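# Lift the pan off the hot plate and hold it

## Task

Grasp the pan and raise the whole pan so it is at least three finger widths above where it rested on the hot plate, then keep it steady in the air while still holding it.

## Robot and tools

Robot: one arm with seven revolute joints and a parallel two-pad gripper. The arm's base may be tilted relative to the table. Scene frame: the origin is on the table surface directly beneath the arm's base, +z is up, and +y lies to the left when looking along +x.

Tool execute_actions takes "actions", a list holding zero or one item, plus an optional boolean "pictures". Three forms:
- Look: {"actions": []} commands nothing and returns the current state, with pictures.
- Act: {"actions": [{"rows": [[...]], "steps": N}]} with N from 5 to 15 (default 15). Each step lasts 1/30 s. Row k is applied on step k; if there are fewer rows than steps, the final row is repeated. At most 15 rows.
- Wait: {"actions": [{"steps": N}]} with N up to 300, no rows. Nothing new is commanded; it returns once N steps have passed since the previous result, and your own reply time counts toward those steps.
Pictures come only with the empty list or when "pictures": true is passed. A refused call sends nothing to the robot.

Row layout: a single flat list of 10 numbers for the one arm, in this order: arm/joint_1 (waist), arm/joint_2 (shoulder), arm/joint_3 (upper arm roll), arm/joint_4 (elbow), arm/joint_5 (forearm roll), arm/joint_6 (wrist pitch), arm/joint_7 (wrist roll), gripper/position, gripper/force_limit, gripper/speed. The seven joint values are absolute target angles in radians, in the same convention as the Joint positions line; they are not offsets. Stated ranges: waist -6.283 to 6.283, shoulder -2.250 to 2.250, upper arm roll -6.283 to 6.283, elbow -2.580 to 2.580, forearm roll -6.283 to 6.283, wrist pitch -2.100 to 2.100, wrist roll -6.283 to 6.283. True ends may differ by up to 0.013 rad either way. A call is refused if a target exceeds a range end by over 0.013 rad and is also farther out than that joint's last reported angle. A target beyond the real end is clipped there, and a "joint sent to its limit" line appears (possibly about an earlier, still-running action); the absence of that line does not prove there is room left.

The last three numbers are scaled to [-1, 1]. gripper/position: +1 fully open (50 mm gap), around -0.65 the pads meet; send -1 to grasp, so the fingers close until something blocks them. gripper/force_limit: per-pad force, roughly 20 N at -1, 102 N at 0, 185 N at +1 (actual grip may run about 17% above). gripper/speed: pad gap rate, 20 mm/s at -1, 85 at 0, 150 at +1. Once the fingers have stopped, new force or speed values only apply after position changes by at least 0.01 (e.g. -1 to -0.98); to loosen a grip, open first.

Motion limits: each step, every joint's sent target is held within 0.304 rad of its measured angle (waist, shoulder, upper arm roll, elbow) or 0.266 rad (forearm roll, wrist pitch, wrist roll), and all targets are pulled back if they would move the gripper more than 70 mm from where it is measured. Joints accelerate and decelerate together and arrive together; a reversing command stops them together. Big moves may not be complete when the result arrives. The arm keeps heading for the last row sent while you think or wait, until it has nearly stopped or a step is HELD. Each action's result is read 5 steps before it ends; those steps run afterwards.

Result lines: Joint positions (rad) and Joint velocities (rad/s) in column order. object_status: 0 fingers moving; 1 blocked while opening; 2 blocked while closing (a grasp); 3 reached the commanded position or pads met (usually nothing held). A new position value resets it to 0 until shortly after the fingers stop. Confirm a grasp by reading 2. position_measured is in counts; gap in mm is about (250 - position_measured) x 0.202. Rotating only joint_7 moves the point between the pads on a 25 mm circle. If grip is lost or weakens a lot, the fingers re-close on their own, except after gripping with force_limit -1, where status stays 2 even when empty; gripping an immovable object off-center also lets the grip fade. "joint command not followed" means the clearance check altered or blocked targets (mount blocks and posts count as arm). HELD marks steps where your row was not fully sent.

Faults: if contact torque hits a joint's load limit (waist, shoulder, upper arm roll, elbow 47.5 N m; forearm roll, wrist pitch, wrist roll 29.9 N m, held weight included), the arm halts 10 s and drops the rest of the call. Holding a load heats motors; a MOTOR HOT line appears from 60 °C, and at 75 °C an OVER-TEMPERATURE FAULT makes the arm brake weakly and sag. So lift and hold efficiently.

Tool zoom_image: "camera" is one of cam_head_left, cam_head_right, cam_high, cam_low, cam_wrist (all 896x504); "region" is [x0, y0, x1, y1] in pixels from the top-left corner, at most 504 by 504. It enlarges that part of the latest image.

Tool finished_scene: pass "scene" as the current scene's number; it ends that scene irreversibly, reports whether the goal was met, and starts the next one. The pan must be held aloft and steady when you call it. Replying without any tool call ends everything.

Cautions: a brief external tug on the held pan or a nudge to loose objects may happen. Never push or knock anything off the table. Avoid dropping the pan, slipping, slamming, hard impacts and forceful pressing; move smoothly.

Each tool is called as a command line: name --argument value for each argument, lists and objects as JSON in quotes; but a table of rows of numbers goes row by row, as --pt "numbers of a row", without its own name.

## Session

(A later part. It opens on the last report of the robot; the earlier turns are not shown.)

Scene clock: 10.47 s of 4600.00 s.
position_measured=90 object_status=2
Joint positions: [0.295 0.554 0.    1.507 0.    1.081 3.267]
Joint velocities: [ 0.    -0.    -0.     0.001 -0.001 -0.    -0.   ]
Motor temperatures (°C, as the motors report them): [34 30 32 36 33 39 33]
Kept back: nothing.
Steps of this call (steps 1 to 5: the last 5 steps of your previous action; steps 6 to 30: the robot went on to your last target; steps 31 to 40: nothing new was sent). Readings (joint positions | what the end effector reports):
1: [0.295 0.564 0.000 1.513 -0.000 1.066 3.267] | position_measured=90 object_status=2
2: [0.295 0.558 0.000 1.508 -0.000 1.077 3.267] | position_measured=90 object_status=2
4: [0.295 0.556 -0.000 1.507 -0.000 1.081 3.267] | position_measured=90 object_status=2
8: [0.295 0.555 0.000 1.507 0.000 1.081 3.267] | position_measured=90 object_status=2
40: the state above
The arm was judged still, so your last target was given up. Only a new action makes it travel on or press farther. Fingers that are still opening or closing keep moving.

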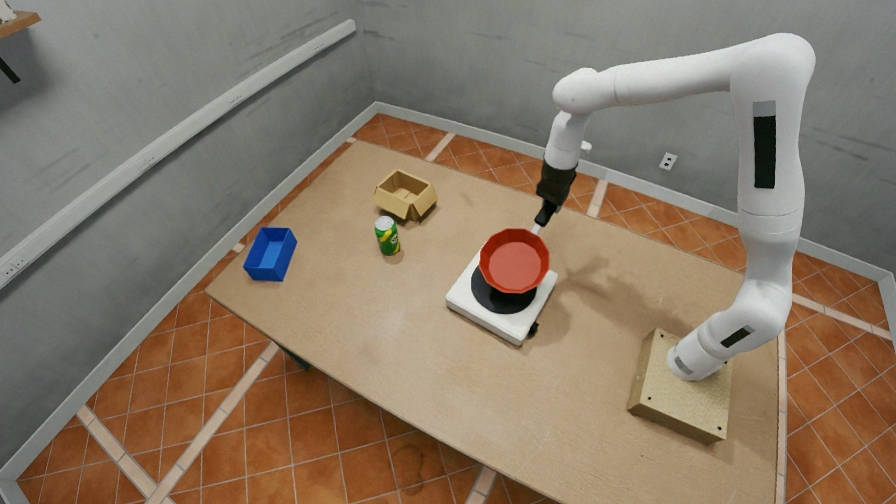

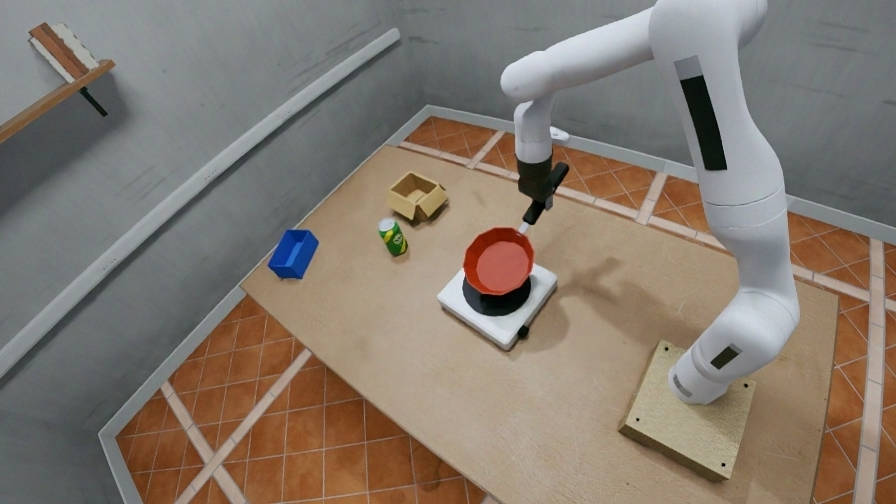

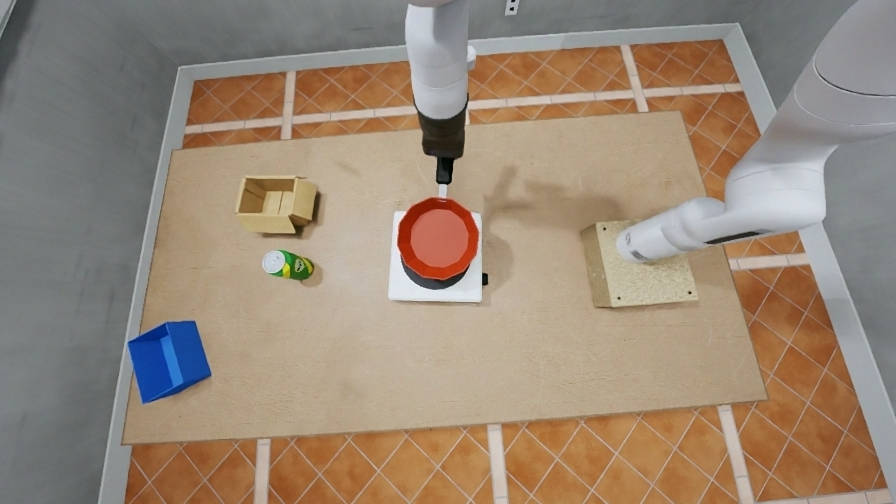

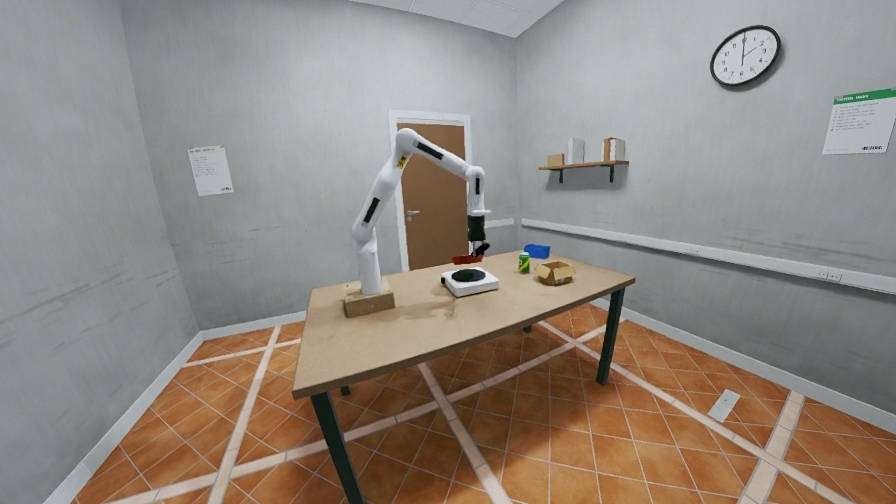

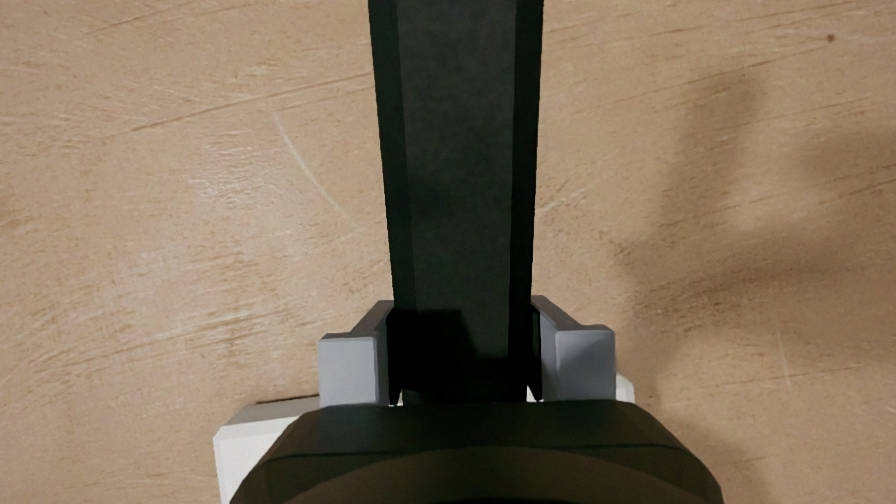

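execute_actions --actions '[{"rows": [[0.295,0.548,0,1.492,0,1.102,3.267,-1,1,0],[0.295,0.542,0,1.477,0,1.122,3.267,-1,1,0],[0.295,0.536,0,1.462,0,1.143,3.267,-1,1,0],[0.295,0.53,0,1.447,0,1.164,3.267,-1,1,0],[0.295,0.525,0,1.432,0,1.185,3.267,-1,1,0],[0.295,0.519,0,1.417,0,1.205,3.267,-1,1,0],[0.295,0.513,0,1.402,0,1.226,3.267,-1,1,0],[0.295,0.507,0,1.388,0,1.247,3.267,-1,1,0],[0.295,0.501,0,1.373,0,1.268,3.267,-1,1,0],[0.295,0.495,0,1.358,0,1.288,3.267,-1,1,0],[0.295,0.489,0,1.343,0,1.309,3.267,-1,1,0],[0.295,0.484,0,1.328,0,1.33,3.267,-1,1,0],[0.295,0.478,0,1.313,0,1.35,3.267,-1,1,0],[0.295,0.472,0,1.298,0,1.371,3.267,-1,1,0],[0.295,0.466,0,1.283,0,1.392,3.267,-1,1,0]], "steps": 15}]'

execute_actions --actions '[{"steps": 45}]' --pictures true

Scene clock: 11.17 s of 4600.00 s.
position_measured=90 object_status=2
Joint positions: [ 0.295  0.512  0.     1.399 -0.     1.231  3.267]
Joint velocities: [ 0.    -0.175 -0.001 -0.434 -0.002  0.612 -0.001]
Motor temperatures (°C, as the motors report them): [34 30 32 36 33 39 33]
Steps of this call (steps 1 to 11: nothing new was sent; steps 12 to 21: the first 10 steps of this action). Readings (joint positions | what the end effector reports):
12: [0.295 0.554 -0.000 1.506 -0.000 1.082 3.267] | position_measured=90 object_status=2
13: [0.295 0.552 -0.000 1.501 0.000 1.089 3.267] | position_measured=90 object_status=2
15: [0.295 0.544 0.000 1.481 0.000 1.117 3.267] | position_measured=90 object_status=2
19: [0.295 0.523 -0.000 1.428 -0.000 1.190 3.267] | position_measured=90 object_status=2
21: the state above

Scene clock: 12.67 s of 4600.00 s.
position_measured=90 object_status=2
Joint positions: [ 0.295  0.466 -0.     1.283 -0.     1.392  3.267]
Joint velocities: [-0.    -0.    -0.     0.    -0.001  0.    -0.001]
Motor temperatures (°C, as the motors report them): [34 30 32 36 33 39 33]
Kept back: nothing.
Steps of this call (steps 1 to 5: the last 5 steps of your previous action; steps 6 to 30: the robot went on to your last target; steps 31 to 45: nothing new was sent). Readings (joint positions | what the end effector reports):
1: [0.295 0.506 -0.000 1.385 0.000 1.251 3.267] | position_measured=90 object_status=2
2: [0.295 0.500 0.000 1.370 0.000 1.271 3.267] | position_measured=90 object_status=2
4: [0.295 0.489 -0.000 1.340 -0.000 1.312 3.267] | position_measured=90 object_status=2
8: [0.295 0.468 0.000 1.290 -0.000 1.383 3.267] | position_measured=90 object_status=2
45: the state above
The arm was judged still, so your last target was given up. Only a new action makes it travel on or press farther. Fingers that are still opening or closing keep moving.

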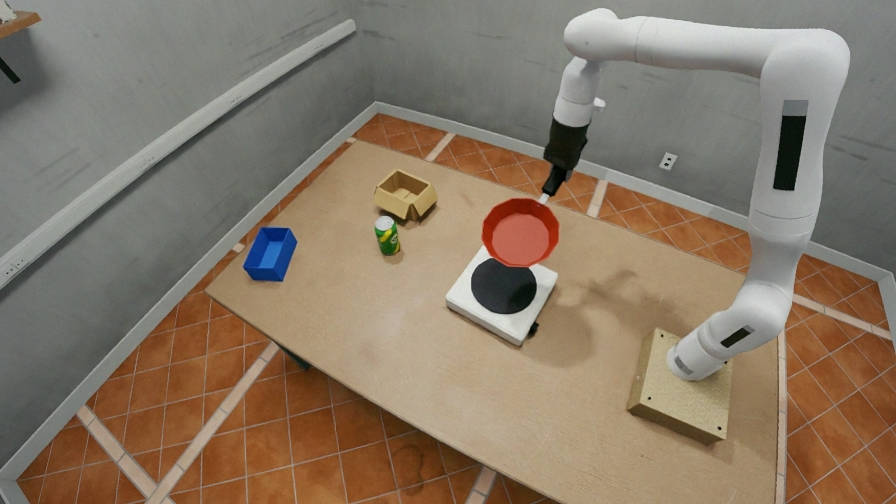

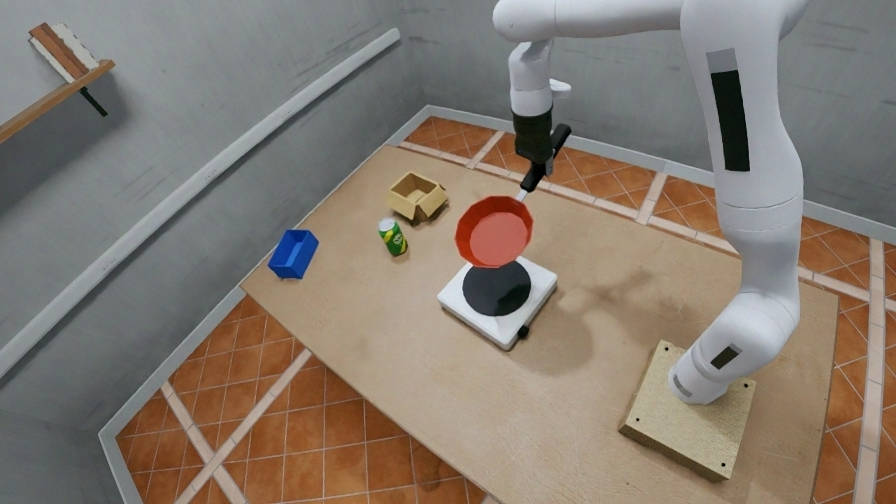

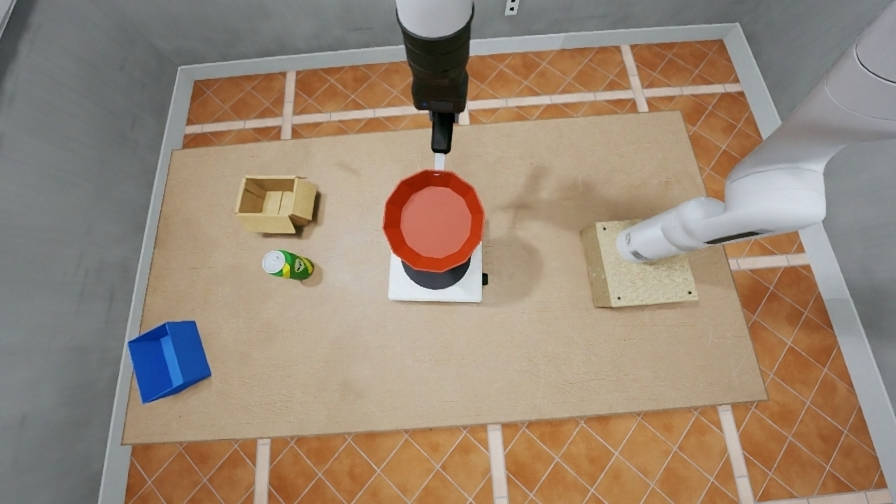

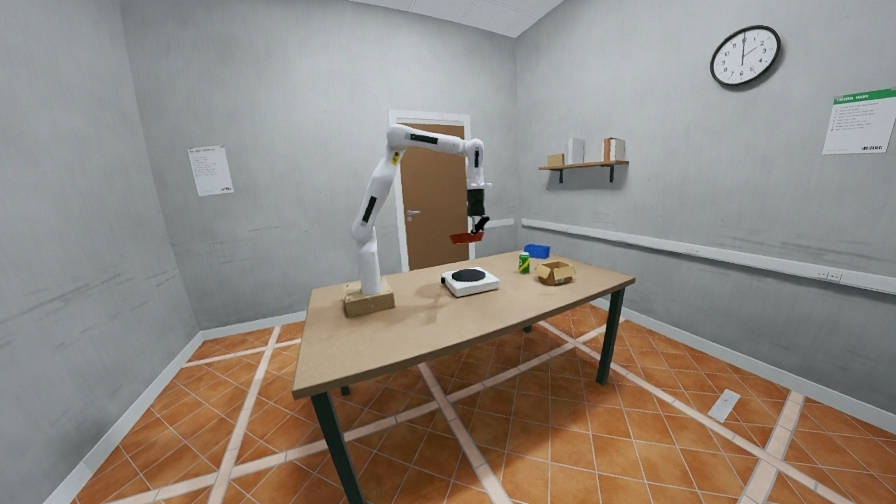

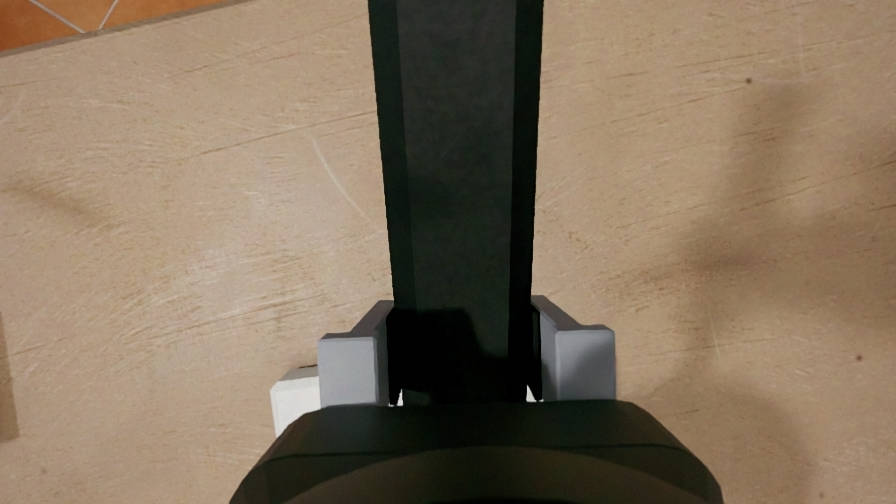

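finished_scene --scene 1

The scene is finished: the task was done.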